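# Screw two red-taped housing corners tight with screwdriver

## Task

Take screws from the screw feeder and drive one into the hole at each of the two housing corners marked with red tape, until each is tight, meaning the screwdriver motor halted on its own while turning it in (stopped_at_torque=1 in a result); after that, do not turn or shift that screw again. The two unmarked holes must stay empty, with no screw tip left in either. Any screw that was pushed in rather than turned must be unscrewed completely and then driven again. Once the final screw is tight, raise the screwdriver well clear above the screw heads, release, and move away.

## Robot and tools

Robot: one seven-joint arm carrying a powered screwdriver. The tool has a hex key inside a thin vacuum sleeve that can hold a screw on the key. The tool point is the key's tip when unloaded; the key lies along the tool point's +z axis and can be pushed back up to 12 mm. A flat block juts about 9 cm from the last joint's axis, toward the tool's -y side, and rotates with the tool, so watch it near the housing and feeder.

Frames: the scene frame has its origin on the table top under the arm base, +z up, and +y to the left when facing along +x. The base may be slightly tilted. The state line reports end_effector_position (m), end_effector_quat_wxyz and linear/angular velocities (m/s, rad/s) in this frame; the printed position can be off, more so at long reach.

The row: every motion command is a single row of 9 numbers, each in [-1, 1], for the one arm: dx, dy, dz, rx, ry, rz, spindle, torque_limit, sleeve_vacuum. The first six are an offset, not a pose, expressed in the tool point's own axes and measured from the tool pose in the latest result that showed it (before any such result in this scene, and for second or later calls in the same reply, from the pose at the start of the action). 1.0 equals 0.6 m for dx..dz and 180 degrees for rx..rz; rx, ry, rz form one rotation vector. Each row in a list is measured from that same base pose, not added to the previous row. An all-zero offset drives the arm back to that base pose; it is not a pause. spindle: +1 is 500 rpm clockwise (screws in), -1 is 500 rpm the other way, reaching full speed in 0.5 s. torque_limit maps -1 to 0.3 N m and +1 to 1.2 N m linearly. sleeve_vacuum above 0.01 holds a screw; anything else releases it. All three tool values persist until changed, and the spindle keeps spinning between calls while the arm does not follow the screw, so finish actions with spindle 0.

Per control step (1/30 s) the commanded pose is limited to 70 mm and 16 degrees from the measured pose; position wins over orientation if both cannot be met. Joint ranges (rad): waist -2.792..2.792, shoulder -2.269..2.269, upper arm roll -2.967..2.967, elbow -1.867..2.688, forearm roll -2.967..2.967, wrist pitch -1.396..4.538, wrist roll -2.967..2.967.

Tools:
- execute_actions: actions is a list with zero or one item. Empty list: just returns state (with pictures). {"rows": [...], "steps": n}: 1 to 15 rows, steps 8 to 15 (default 15); the last row repeats if rows run out. {"steps": n} alone: a wait of up to 300 steps counted from the previous result, reply time included. pictures (boolean) requests camera images; otherwise images come only with an empty list. The result arrives 8 steps before the action ends; those steps run while you compose the next reply. A refused call does nothing.
- move: target is one 9-number row as above (same offset rules); the tool values are applied at the start. speed is 0.002 to 0.5 m/s (default 0.25), rotation up to twice that in rad/s. The straight path lasts 0.5 to 10 s and stops short if longer; it ignores obstacles, and the tip may lag, stray or overshoot speed, especially with the arm stretched. The result adds a move: line with the ending (done, off_target, moving, held, fault), limits (paced = pose clipped; held = some steps blocked, after which it may jump fast) and distance to target.
- wait: seconds 0 to 10; the arm keeps heading to its last clipped pose.
- zoom_image: camera (cam_head_left, cam_head_right, cam_high, cam_low, cam_wrist) and region [x0, y0, x1, y1] in that camera's pixels, origin top-left, at most 504 by 504.
Replying with no tool call also ends everything.

Result lines: HELD marks steps where the clearance check withheld part of the row; a pose unreachable line means that check altered or blocked the command. Hand target appears only when no steps are pending and shows where the controller is heading. Also reported: stopped_at_torque, screw_detected (1 when sleeve_vacuum_kpa exceeds 30, i.e. a head seals the sleeve), turns (cumulative key turns, clockwise positive), joint positions and torques (noisy, offset, nonzero in free air).

Screwing: align the tip on the screw axis 2 mm below the head top and rotate slowly, spindle within -0.2..0.2. Negative engages without advancing; positive engages and drives. While it turns, lower the arm 0.7 mm per turn. The motor stops at 95 % of torque_limit when the head seats or the thread jams, giving stopped_at_torque=1; a new positive spindle then needs spindle at 0 or below for 0.5 s first. Loosening never self-stops; if turns stops changing, raise torque_limit. Pick screws from the feeder with vacuum on and check screw_detected.

Avoid: a stop of 10 s happens if any joint hits its load limit (waist 114, shoulder 114, upper arm roll 59.5, elbow 59.5, forearm roll 36.2, wrist pitch 36.2, wrist roll 36.2 N m, held weight included) or an external force reaches 200 N. Fast contact and targets far past a contact press hard. Motors heat while holding loads: a MOTOR HOT warning from 65 °C, a braking OVER-TEMPERATURE FAULT at 80 °C. Never drop screws or push anything off the table; loose items may get nudged occasionally. Work quickly and smoothly; reply time advances the simulation.

Cameras: cam_head_left, cam_head_right, cam_high, cam_low (896x504) and cam_wrist (504x504 fisheye), with calibration given in OpenCV form.

Each tool is called after "Emit:" by a JSON object that holds its "api" and its "payload", one argument or row to a line.

## Session

Emit:
{"api": "execute_actions", "payload": {
  "actions": []
}}

Scene clock: 0.00 s of 6600.00 s.
end_effector_position=(+0.4056, +0.0437, +0.5235) sleeve_vacuum_kpa=0 screw_detected=0 stopped_at_torque=0 turns=0.00 end_effector_quat_wxyz=(-0.069, +0.674, +0.729, -0.093) end_effector_velocity=(-0.000, -0.000, -0.000) end_effector_angular_velocity=(-0.000, +0.000, -0.000)
Joint positions: [ 0.433  0.569 -0.155  1.712 -0.092 -0.418 -1.311]
Joint velocities: [-0. -0. -0. -0. -0. -0.  0.]
Joint torques (N m, as the joint torque sensors report them, + toward a larger angle): no reading
Hand target: +0.406, +0.044, +0.524; -0.069, +0.674, +0.729, -0.093

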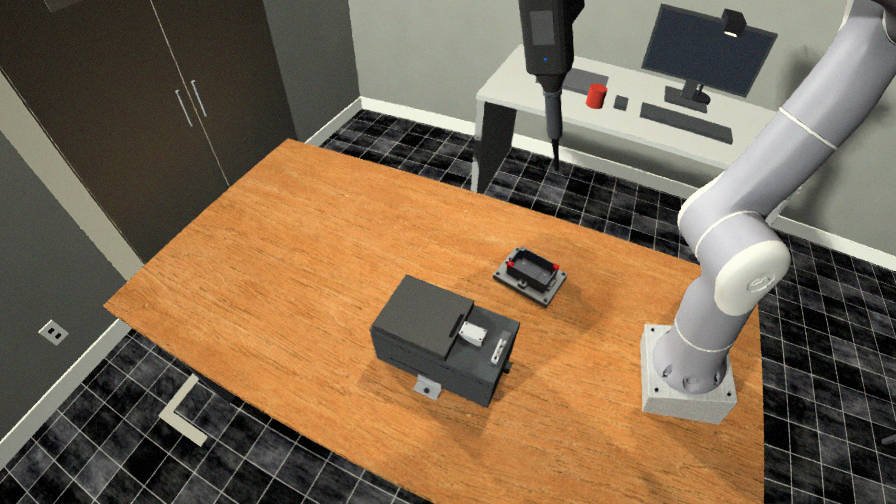

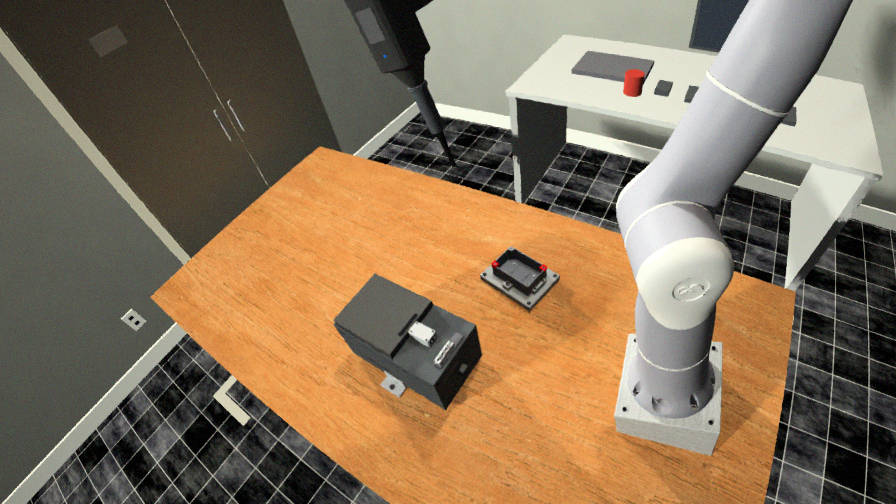

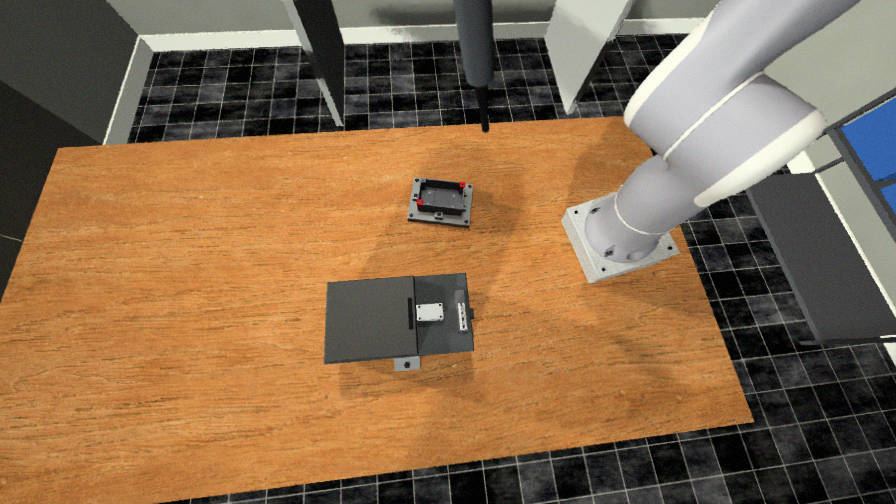

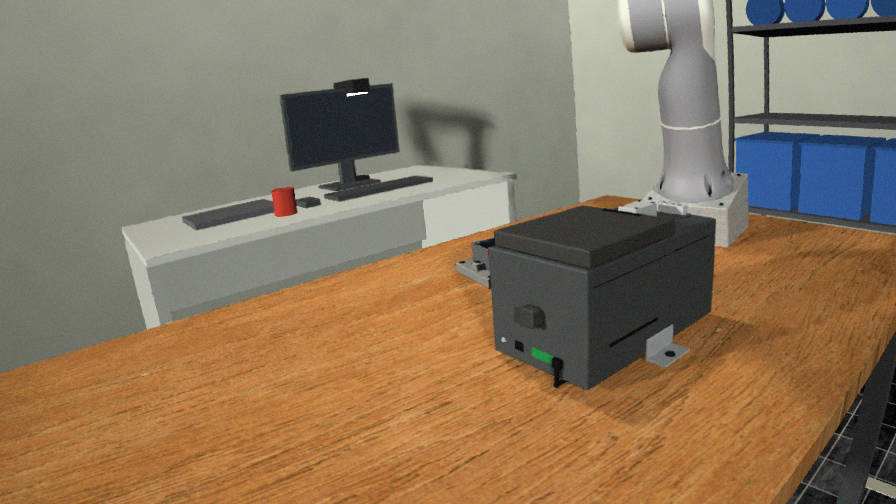

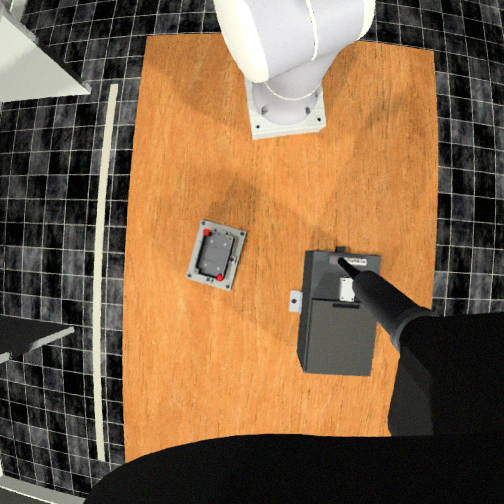

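Emit:
{"api": "zoom_image", "payload": {
  "camera": "cam_high",
  "region": [380, 160, 520, 360]
}}

Emit:
{"api": "zoom_image", "payload": {
  "camera": "cam_head_left",
  "region": [420, 230, 600, 390]
}}

Region (380, 160, 520, 360) of cam_high's 896x504 image, scaled by 2.520, with more detail than that image has; it fills the left 353 columns of this view, and the rest is white.

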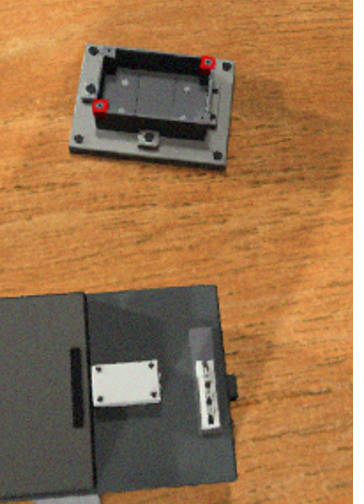

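Region (420, 230, 600, 390) of cam_head_left's 896x504 image, scaled by 2.800, with more detail than that image has.

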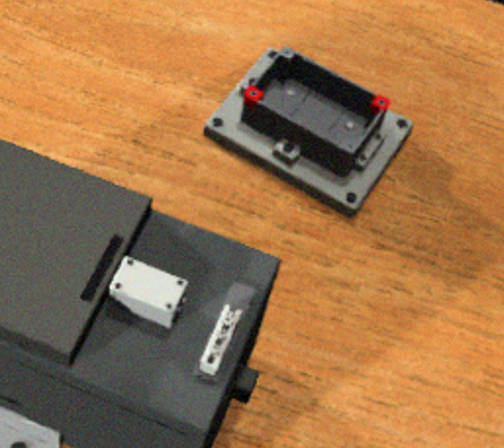

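Emit:
{"api": "move", "payload": {
  "target": [0,0,0,-0.0732,0.0108,0.0248,0,0,0]
}}

Emit:
{"api": "move", "payload": {
  "target": [0.233,0.025,0.45,0,0,0,0,0,0]
}}

Scene clock: 1.73 s of 6600.00 s.
end_effector_position=(+0.4055, +0.0438, +0.5237) sleeve_vacuum_kpa=0 screw_detected=0 stopped_at_torque=0 turns=0.00 end_effector_quat_wxyz=(-0.000, +0.707, +0.707, -0.000) end_effector_velocity=(-0.000, -0.000, -0.000) end_effector_angular_velocity=(-0.000, +0.001, -0.000)
Joint positions: [ 0.358  0.807 -0.073  1.911 -0.099 -0.233 -1.231]
Joint velocities: [-0.    -0.001 -0.     0.    -0.    -0.     0.   ]
Joint torques (N m, as the joint torque sensors report them, + toward a larger angle): [ -4.33   7.55   2.81 -32.56  -4.99   5.22   0.18]
Hand target: +0.406, +0.044, +0.524; +0.000, +0.707, +0.707, -0.000
Off the commanded pose: 0.000 m, 0 deg.
Kept back: nothing.
move: done
camera_calibration (this result's frames):
cam_wrist: T_world_to_cam=[[0.0419028, 0.999122, -0.000232587, 0.0168043], [0.966426, -0.0404725, 0.253738, -0.519681], [0.253506, -0.0108571, -0.967273, 0.661074], [0, 0, 0, 1]] pos_world=[0.333943, -0.030645, 0.771306]

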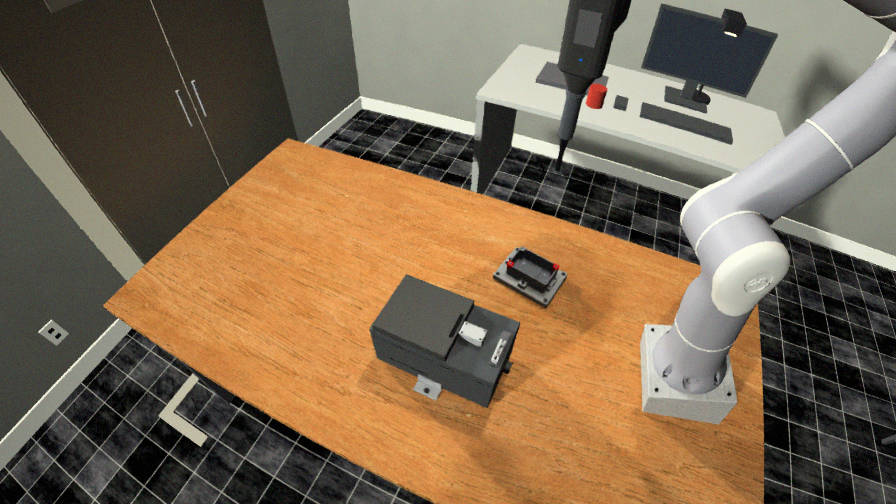

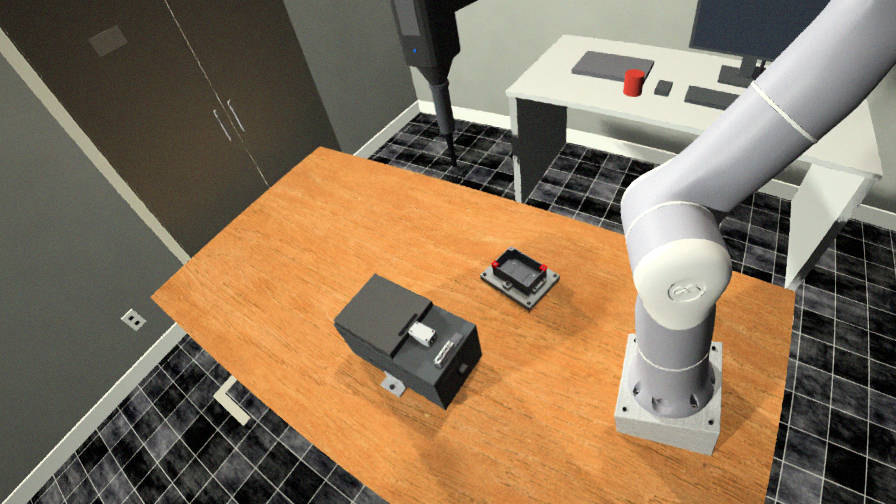

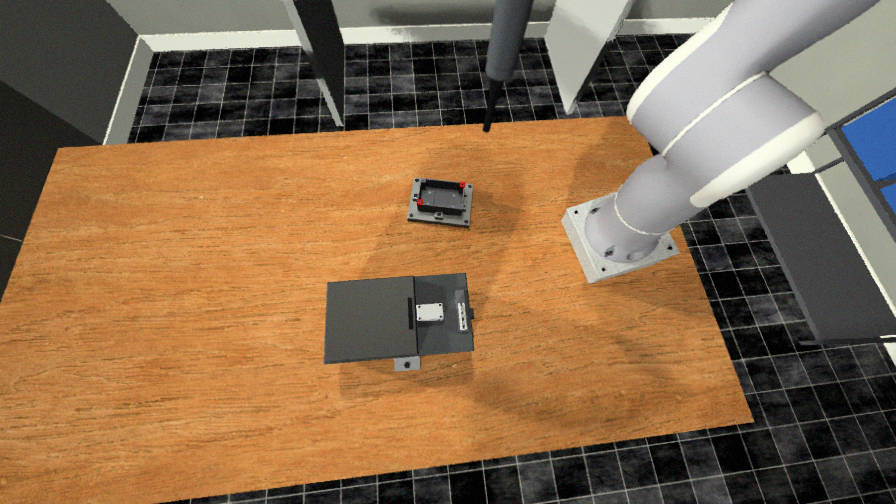

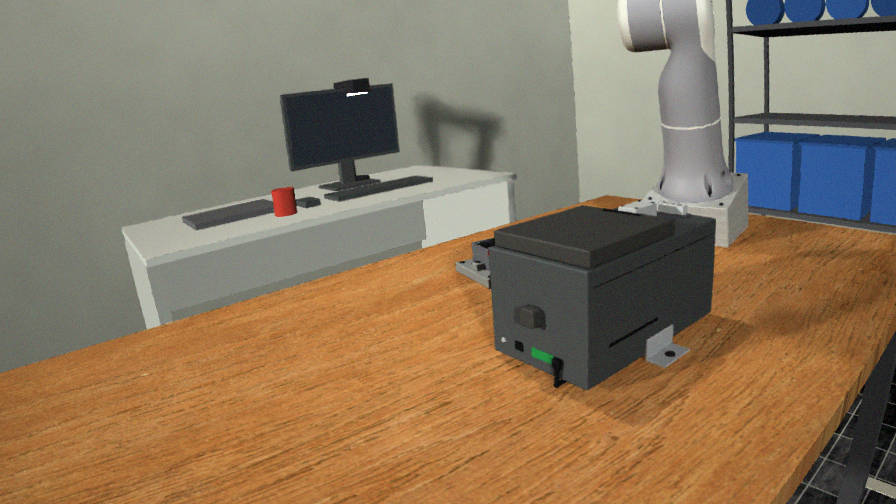

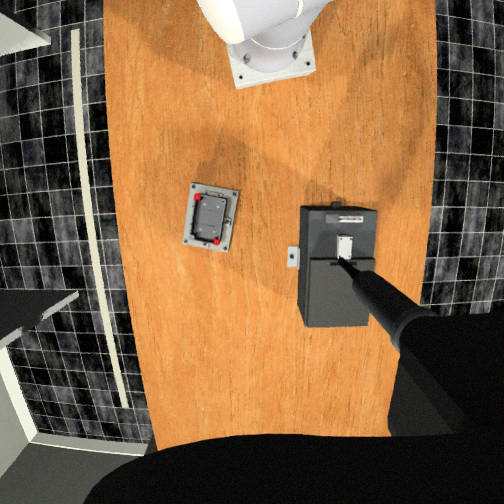

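Scene clock: 3.40 s of 6600.00 s.
end_effector_position=(+0.4200, +0.1834, +0.2535) sleeve_vacuum_kpa=0 screw_detected=0 stopped_at_torque=0 turns=0.00 end_effector_quat_wxyz=(-0.001, +0.707, +0.707, -0.000) end_effector_velocity=(+0.000, -0.000, +0.000) end_effector_angular_velocity=(+0.000, -0.000, -0.000)
Joint positions: [ 0.421  0.542  0.124  2.484 -0.037  0.589 -0.946]
Joint velocities: [-0.  0. -0.  0.  0.  0. -0.]
Joint torques (N m, as the joint torque sensors report them, + toward a larger angle): [ -1.84  17.2    1.09 -31.38  -4.69   5.16   0.38]
Hand target: +0.420, +0.183, +0.254; -0.000, +0.707, +0.707, -0.000
Off the commanded pose: 0.001 m, 0 deg.
Kept back: nothing.
move: done
camera_calibration (this result's frames):
cam_wrist: T_world_to_cam=[[0.0423163, 0.999104, 0.000514344, -0.12372], [0.966665, -0.0410725, 0.252728, -0.459173], [0.252522, -0.0101973, -0.967537, 0.397915], [0, 0, 0, 1]] pos_world=[0.34862, 0.108807, 0.501107]

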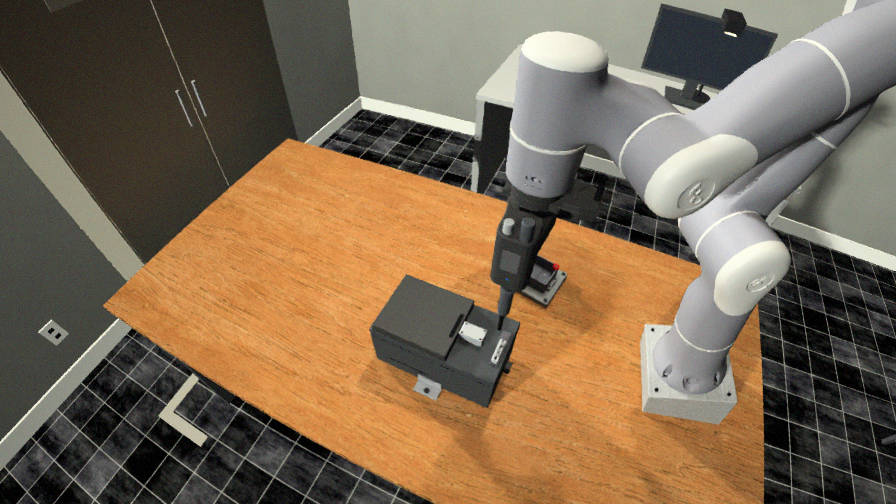

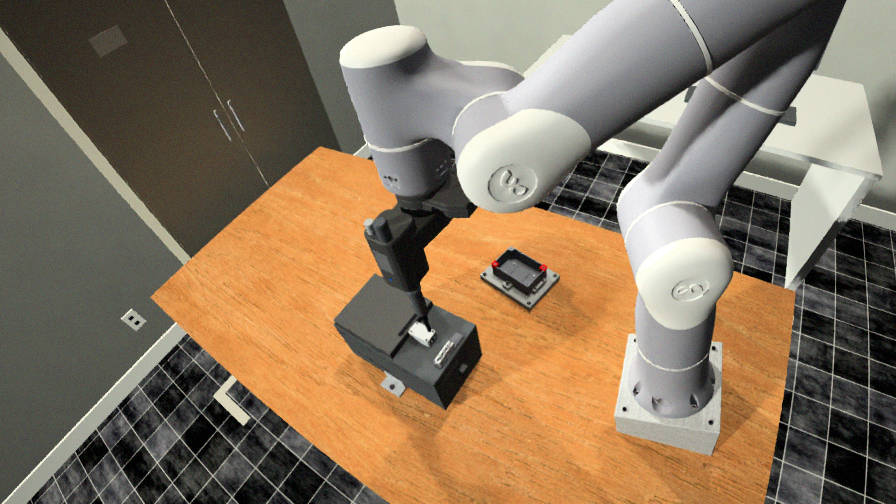

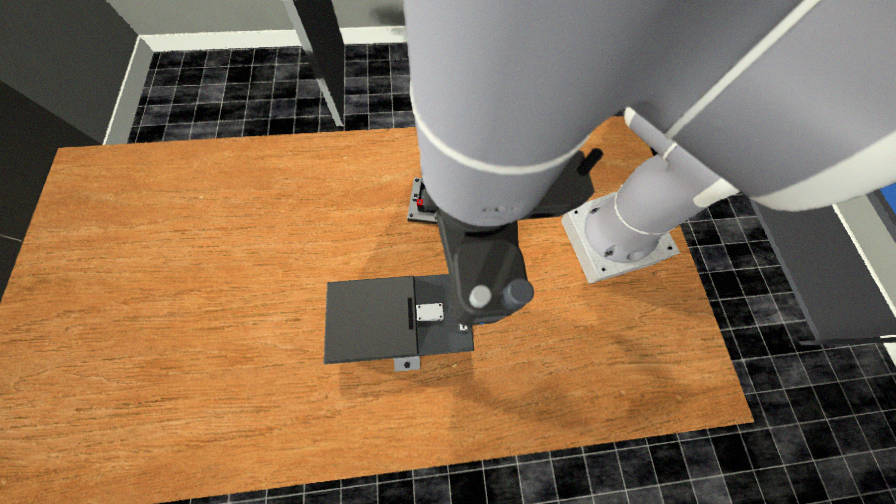

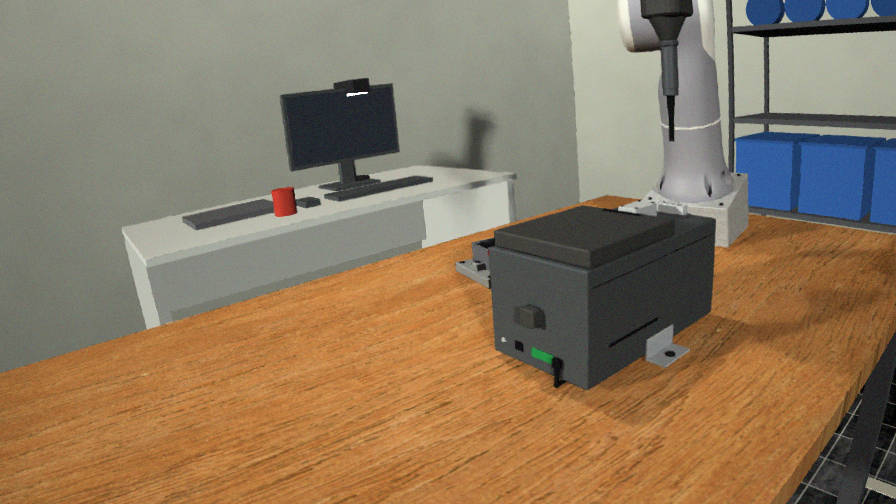

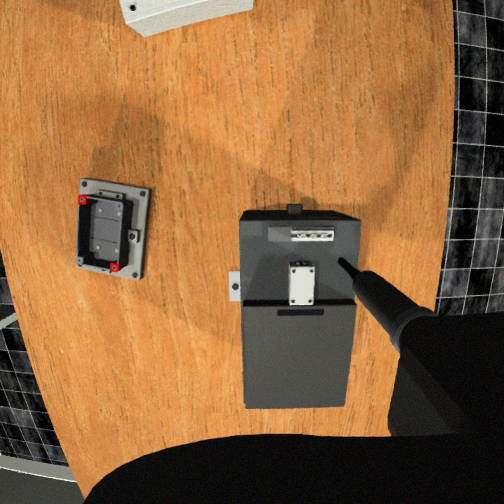

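Emit:
{"api": "move", "payload": {
  "target": [0,0,0.115,0,0,0,0,0,0],
  "speed": 0.1
}}

Emit:
{"api": "zoom_image", "payload": {
  "camera": "cam_wrist",
  "region": [260, 200, 400, 300]
}}

Emit:
{"api": "zoom_image", "payload": {
  "camera": "cam_low",
  "region": [610, 150, 730, 230]
}}

Emit:
{"api": "zoom_image", "payload": {
  "camera": "cam_head_left",
  "region": [450, 300, 550, 380]
}}

Scene clock: 9.10 s of 6600.00 s.
end_effector_position=(+0.4196, +0.1834, +0.1844) sleeve_vacuum_kpa=0 screw_detected=0 stopped_at_torque=0 turns=0.00 end_effector_quat_wxyz=(-0.001, +0.707, +0.707, -0.000) end_effector_velocity=(+0.001, -0.000, +0.000) end_effector_angular_velocity=(+0.000, -0.001, -0.001)
Joint positions: [ 0.408  0.378  0.118  2.594 -0.074  0.862 -0.923]
Joint velocities: [-0.001 -0.    -0.    -0.    -0.     0.001 -0.   ]
Joint torques (N m, as the joint torque sensors report them, + toward a larger angle): [ -1.69  19.61   0.99 -26.17  -3.91   5.29   0.17]
Hand target: +0.420, +0.183, +0.184; -0.001, +0.707, +0.707, -0.000
Off the commanded pose: 0.000 m, 0 deg.
Kept back: nothing.
After step 90, 1.70 s passed at rest.
move: done
camera_calibration (this result's frames):
cam_wrist: T_world_to_cam=[[0.0424665, 0.999098, 0.000835284, -0.123827], [0.966789, -0.0413041, 0.252215, -0.441322], [0.252021, -0.00990312, -0.967671, 0.331383], [0, 0, 0, 1]] pos_world=[0.348408, 0.108768, 0.432081]

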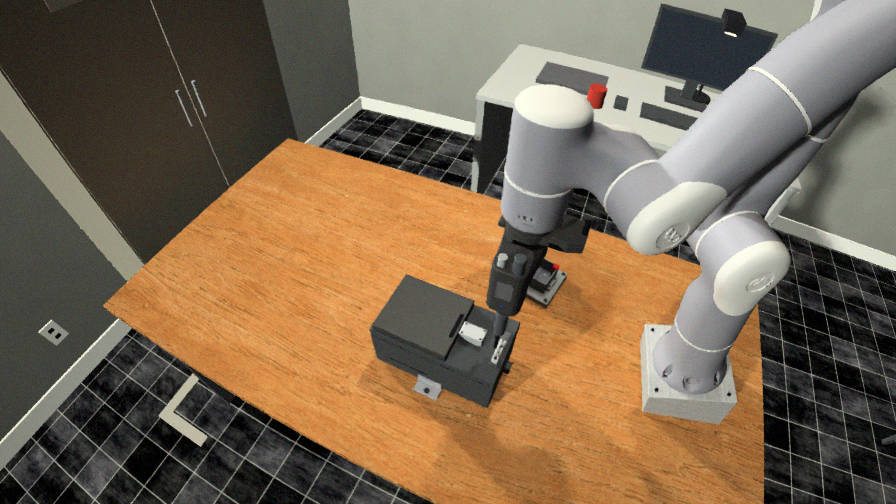

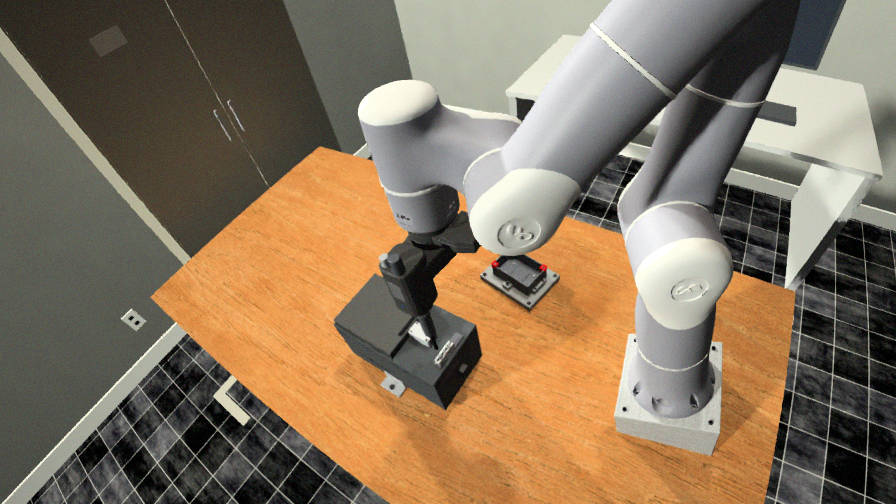

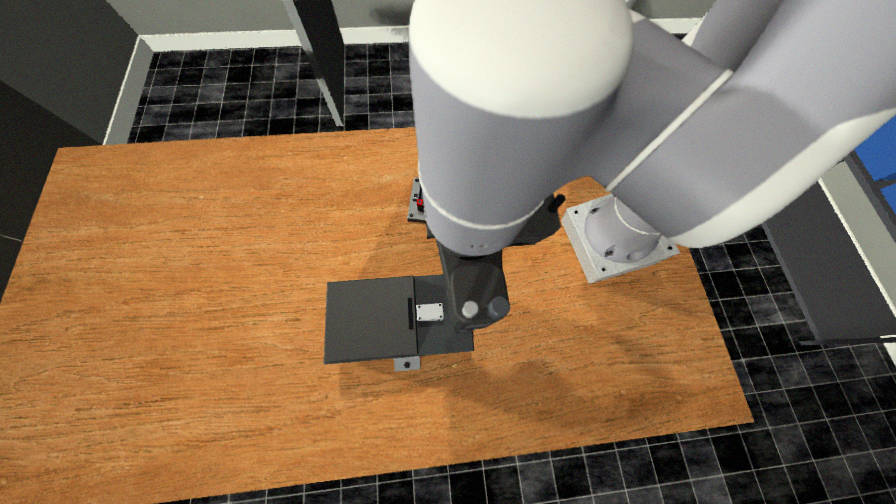

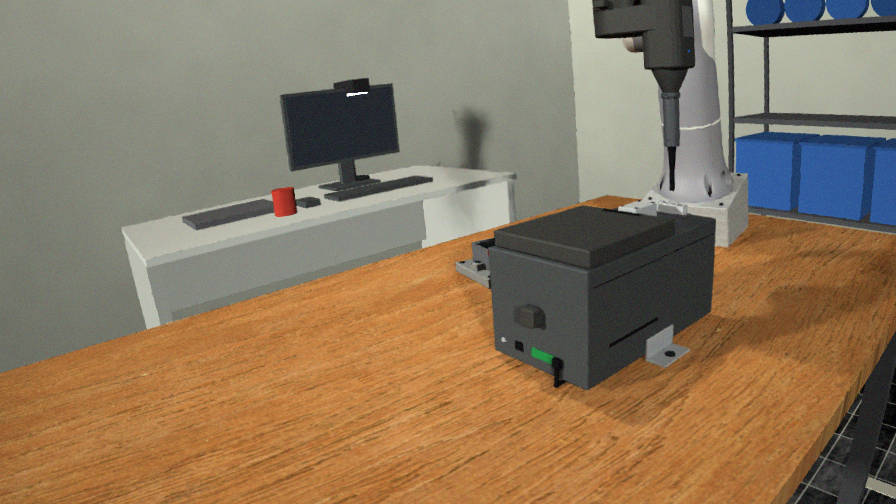

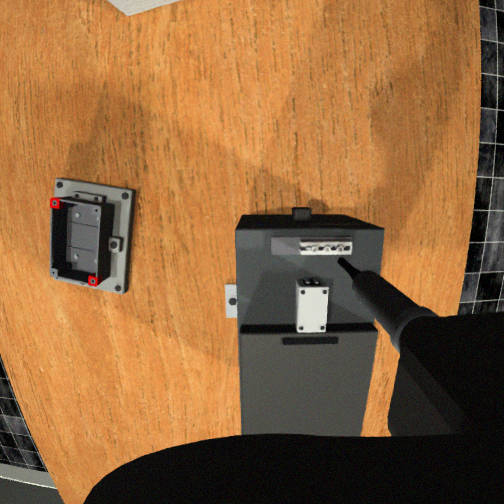

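Region (260, 200, 400, 300) of cam_wrist's 504x504 image, scaled by 3.600, with more detail than that image has; it fills the top 360 rows of this view, and the rest is white.

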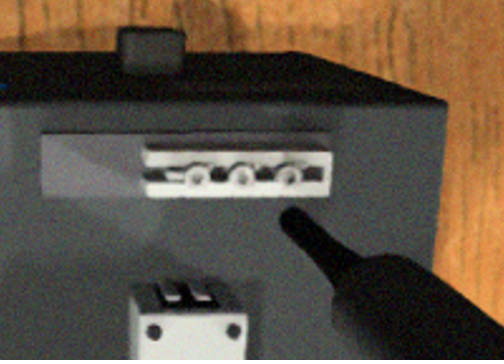

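Region (610, 150, 730, 230) of cam_low's 896x504 image, scaled by 4.200, with more detail than that image has.

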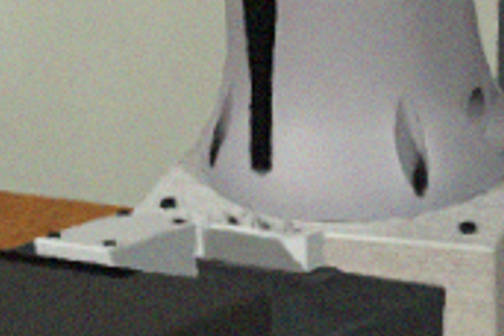

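Region (450, 300, 550, 380) of cam_head_left's 896x504 image, scaled by 5.040, with more detail than that image has; it fills the top 403 rows of this view, and the rest is white.

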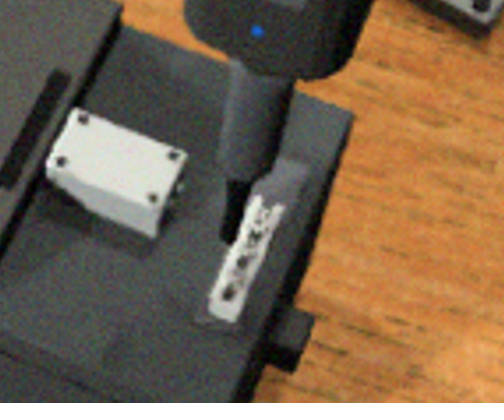

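Emit:
{"api": "move", "payload": {
  "target": [0,0,0,0,0,-0.5,0,0,0],
  "speed": 0.4
}}

Emit:
{"api": "zoom_image", "payload": {
  "camera": "cam_wrist",
  "region": [280, 200, 400, 300]
}}

Emit:
{"api": "zoom_image", "payload": {
  "camera": "cam_low",
  "region": [630, 160, 710, 230]
}}

Scene clock: 11.80 s of 6600.00 s.
end_effector_position=(+0.4195, +0.1836, +0.1844) sleeve_vacuum_kpa=0 screw_detected=0 stopped_at_torque=0 turns=0.00 end_effector_quat_wxyz=(-0.001, +0.000, +1.000, +0.001) end_effector_velocity=(+0.000, +0.000, +0.000) end_effector_angular_velocity=(+0.000, -0.000, +0.001)
Joint positions: [ 0.664  0.167 -0.089  2.391 -0.179  0.857 -2.37 ]
Joint velocities: [ 0.     0.    -0.    -0.     0.     0.    -0.001]
Joint torques (N m, as the joint torque sensors report them, + toward a larger angle): [ -0.09  27.78   2.31 -25.57  -2.3    3.69  -0.21]
Hand target: +0.420, +0.184, +0.184; -0.001, +0.000, +1.000, +0.001
Off the commanded pose: 0.000 m, 0 deg.
Kept back: nothing.
move: done
camera_calibration (this result's frames):
cam_wrist: T_world_to_cam=[[-0.999106, 0.0422157, 0.00207466, 0.488404], [0.0413437, 0.96591, 0.255554, -0.238523], [0.00878446, 0.255412, -0.966792, 0.384555], [0, 0, 0, 1]] pos_world=[0.494451, 0.111554, 0.431728]

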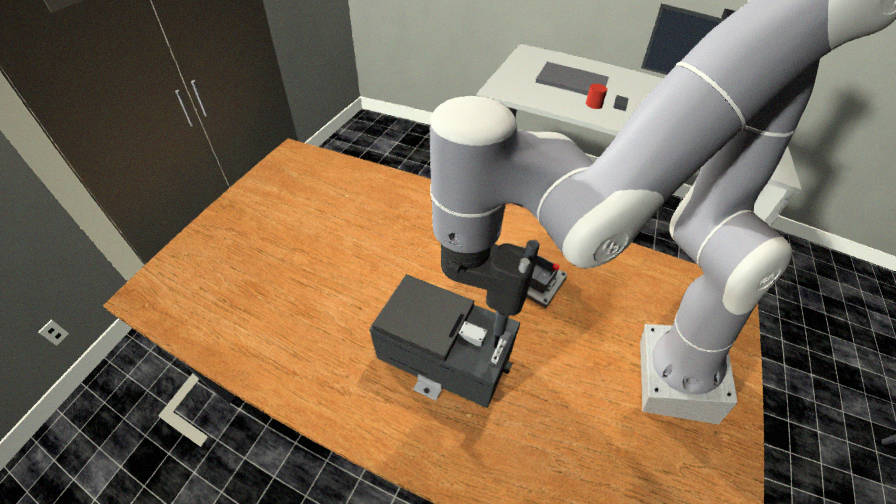

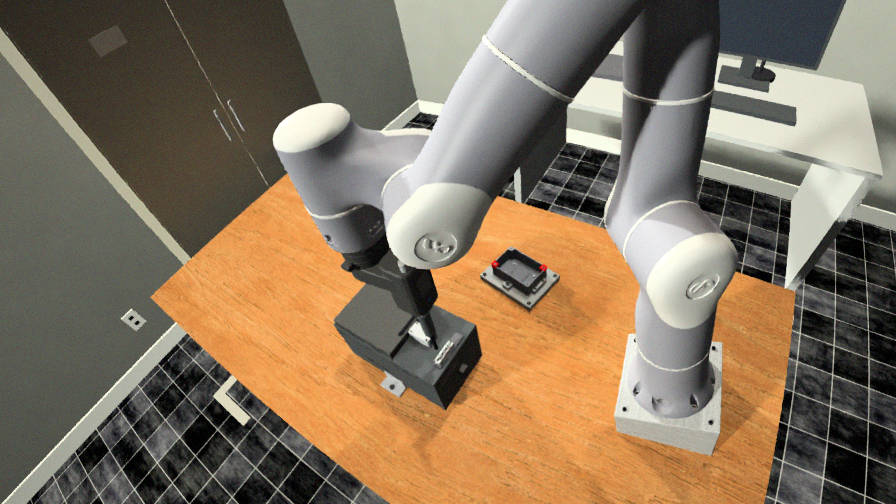

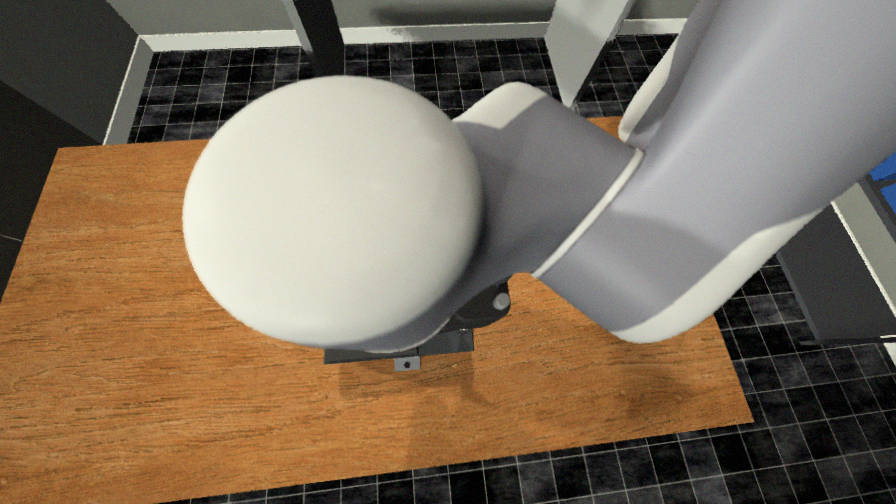

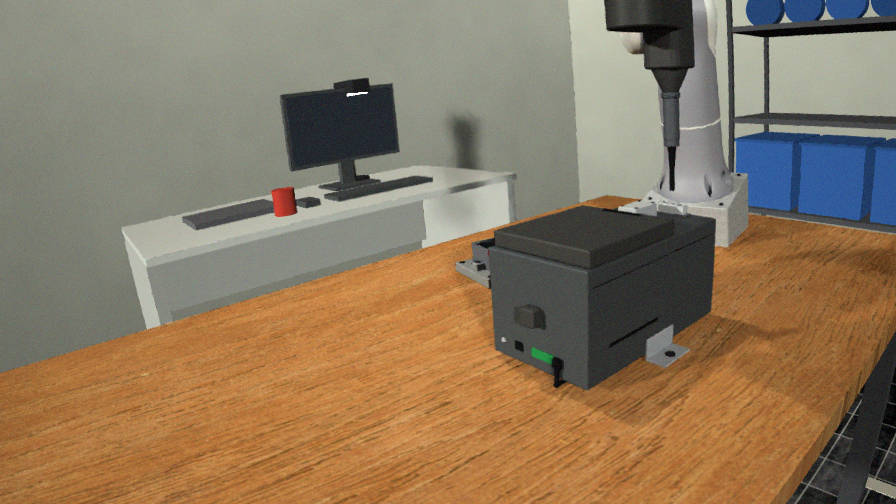

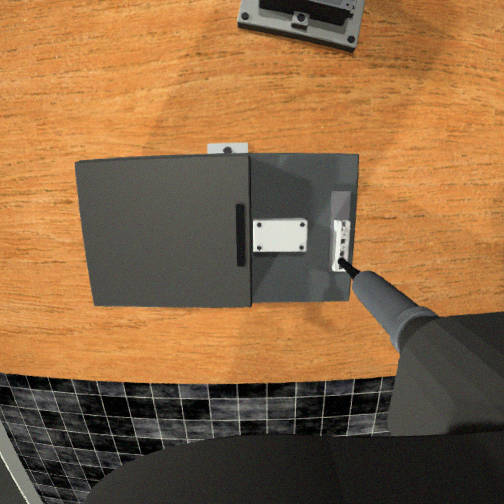

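Region (280, 200, 400, 300) of cam_wrist's 504x504 image, scaled by 4.200, with more detail than that image has.

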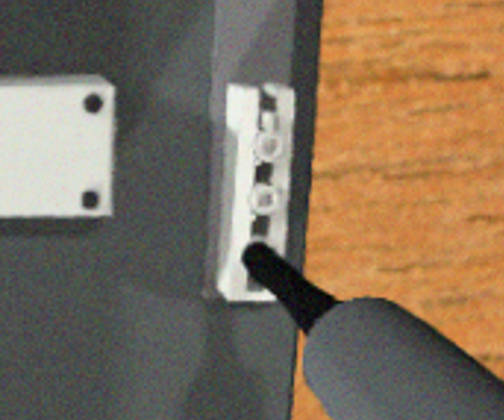

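Region (630, 160, 710, 230) of cam_low's 896x504 image, scaled by 6.300, with more detail than that image has; it fills the top 441 rows of this view, and the rest is white.

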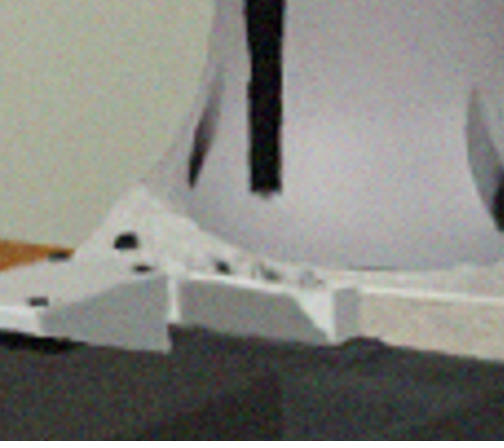

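Emit:
{"api": "move", "payload": {
  "target": [0.0107,-0.0147,0.0167,0,0,0,0,0,0],
  "speed": 0.05
}}

Emit:
{"api": "zoom_image", "payload": {
  "camera": "cam_wrist",
  "region": [310, 230, 370, 290]
}}

Emit:
{"api": "zoom_image", "payload": {
  "camera": "cam_low",
  "region": [645, 175, 700, 220]
}}

Emit:
{"api": "zoom_image", "payload": {
  "camera": "cam_head_right",
  "region": [415, 320, 475, 375]
}}

Emit:
{"api": "zoom_image", "payload": {
  "camera": "cam_head_left",
  "region": [470, 320, 530, 375]
}}

Scene clock: 13.30 s of 6600.00 s.
end_effector_position=(+0.4130, +0.1750, +0.1744) sleeve_vacuum_kpa=0 screw_detected=0 stopped_at_torque=0 turns=0.00 end_effector_quat_wxyz=(-0.001, +0.000, +1.000, +0.001) end_effector_velocity=(+0.000, +0.000, +0.000) end_effector_angular_velocity=(+0.000, -0.001, +0.000)
Joint positions: [ 0.653  0.166 -0.092  2.426 -0.182  0.895 -2.376]
Joint velocities: [-0.    -0.     0.     0.    -0.     0.001 -0.001]
Joint torques (N m, as the joint torque sensors report them, + toward a larger angle): [ -0.92  27.14   2.86 -23.46  -3.91   4.22  -0.08]
Hand target: +0.413, +0.175, +0.174; -0.001, +0.000, +1.000, +0.001
Off the commanded pose: 0.000 m, 0 deg.
Kept back: nothing.
move: done
camera_calibration (this result's frames):
cam_wrist: T_world_to_cam=[[-0.999087, 0.042668, 0.00220365, 0.482205], [0.0418119, 0.965831, 0.255778, -0.227556], [0.00878516, 0.255636, -0.966733, 0.377151], [0, 0, 0, 1]] pos_world=[0.487966, 0.102792, 0.421746]

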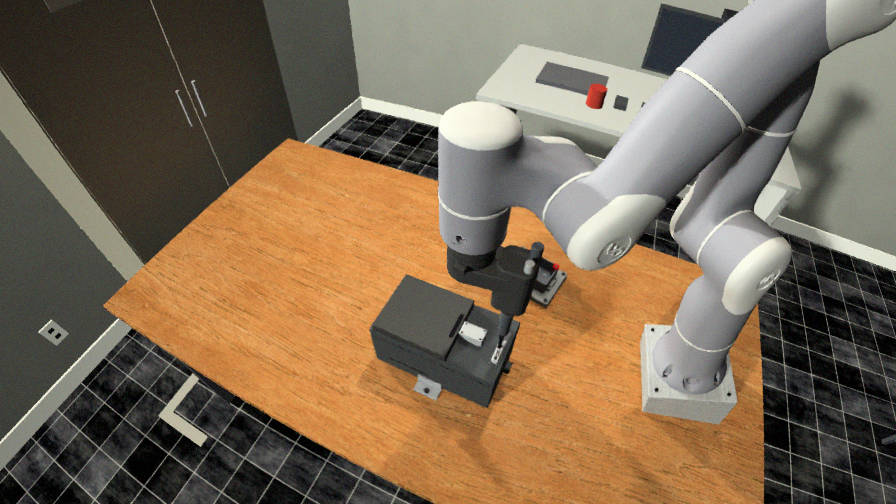

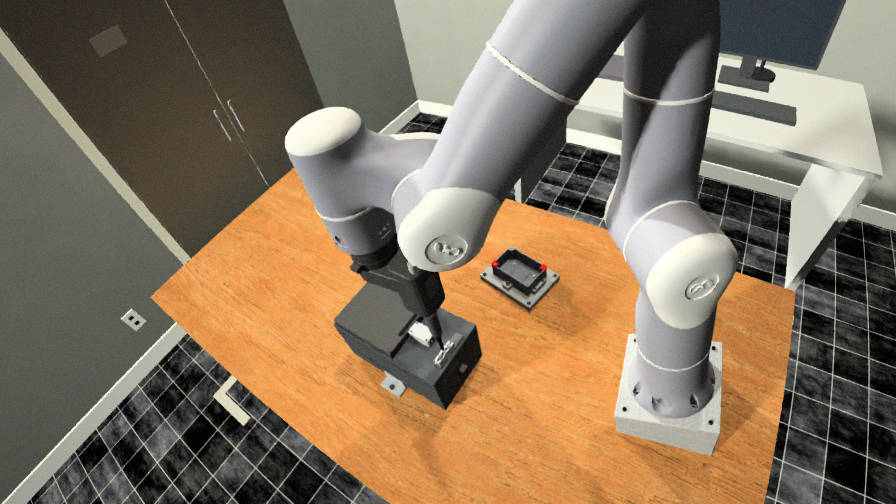

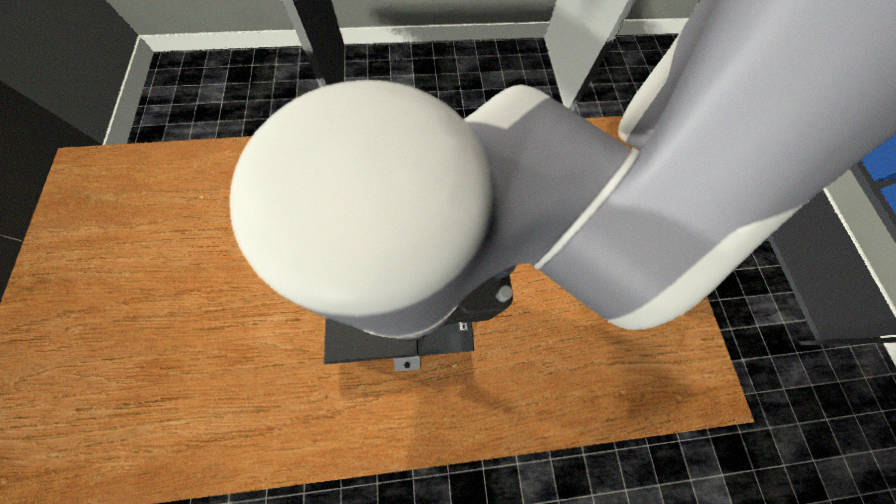

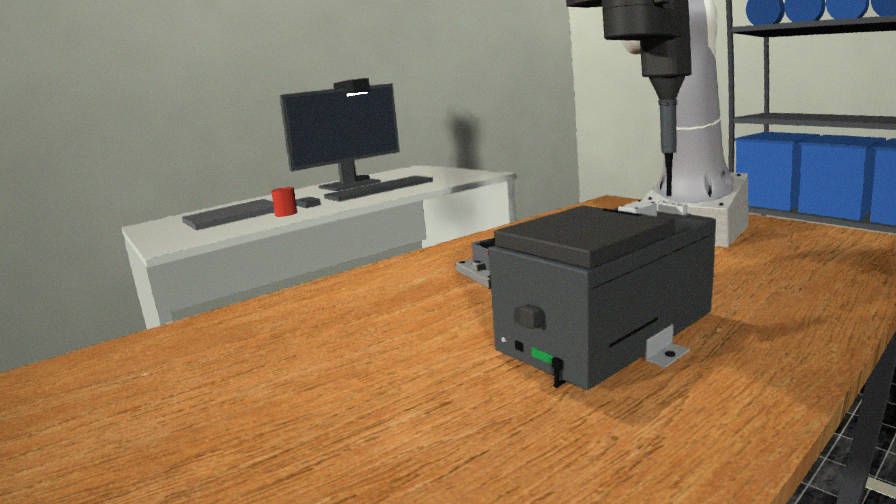

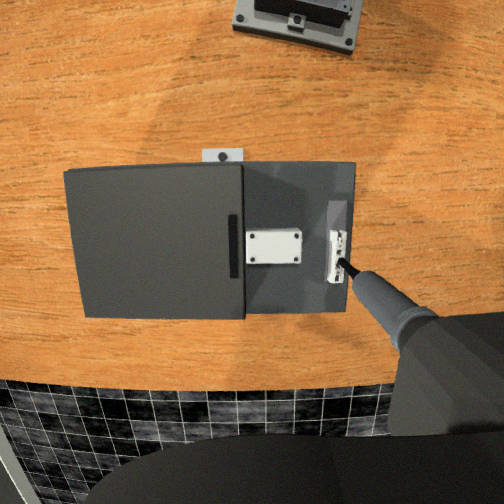

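Region (310, 230, 370, 290) of cam_wrist's 504x504 image, scaled by 8.400, with more detail than that image has.

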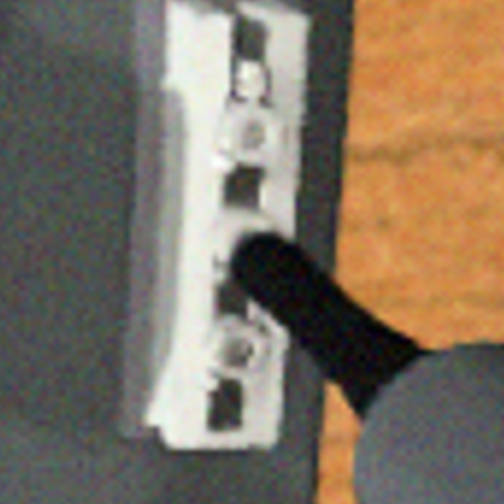

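Region (645, 175, 700, 220) of cam_low's 896x504 image, scaled by 9.164, with more detail than that image has; it fills the top 412 rows of this view, and the rest is white.

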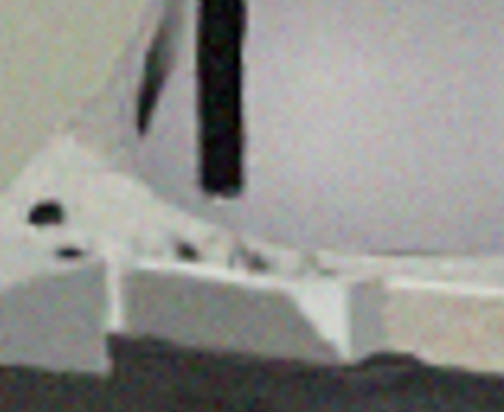

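Region (415, 320, 475, 375) of cam_head_right's 896x504 image, scaled by 8.400, with more detail than that image has; it fills the top 462 rows of this view, and the rest is white.

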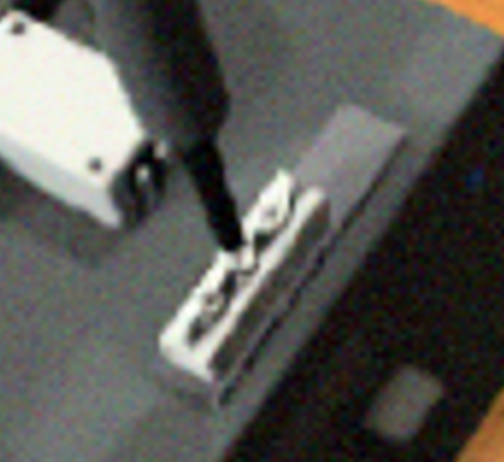

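Region (470, 320, 530, 375) of cam_head_left's 896x504 image, scaled by 8.400, with more detail than that image has; it fills the top 462 rows of this view, and the rest is white.

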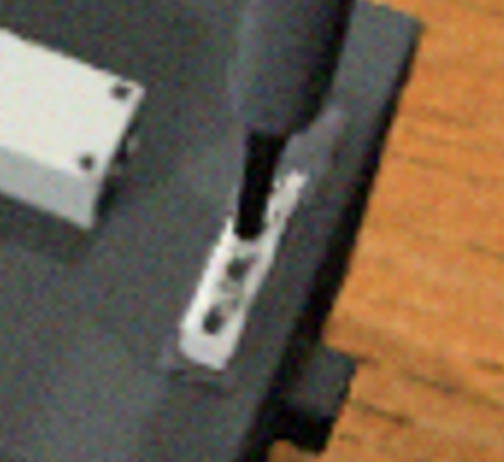

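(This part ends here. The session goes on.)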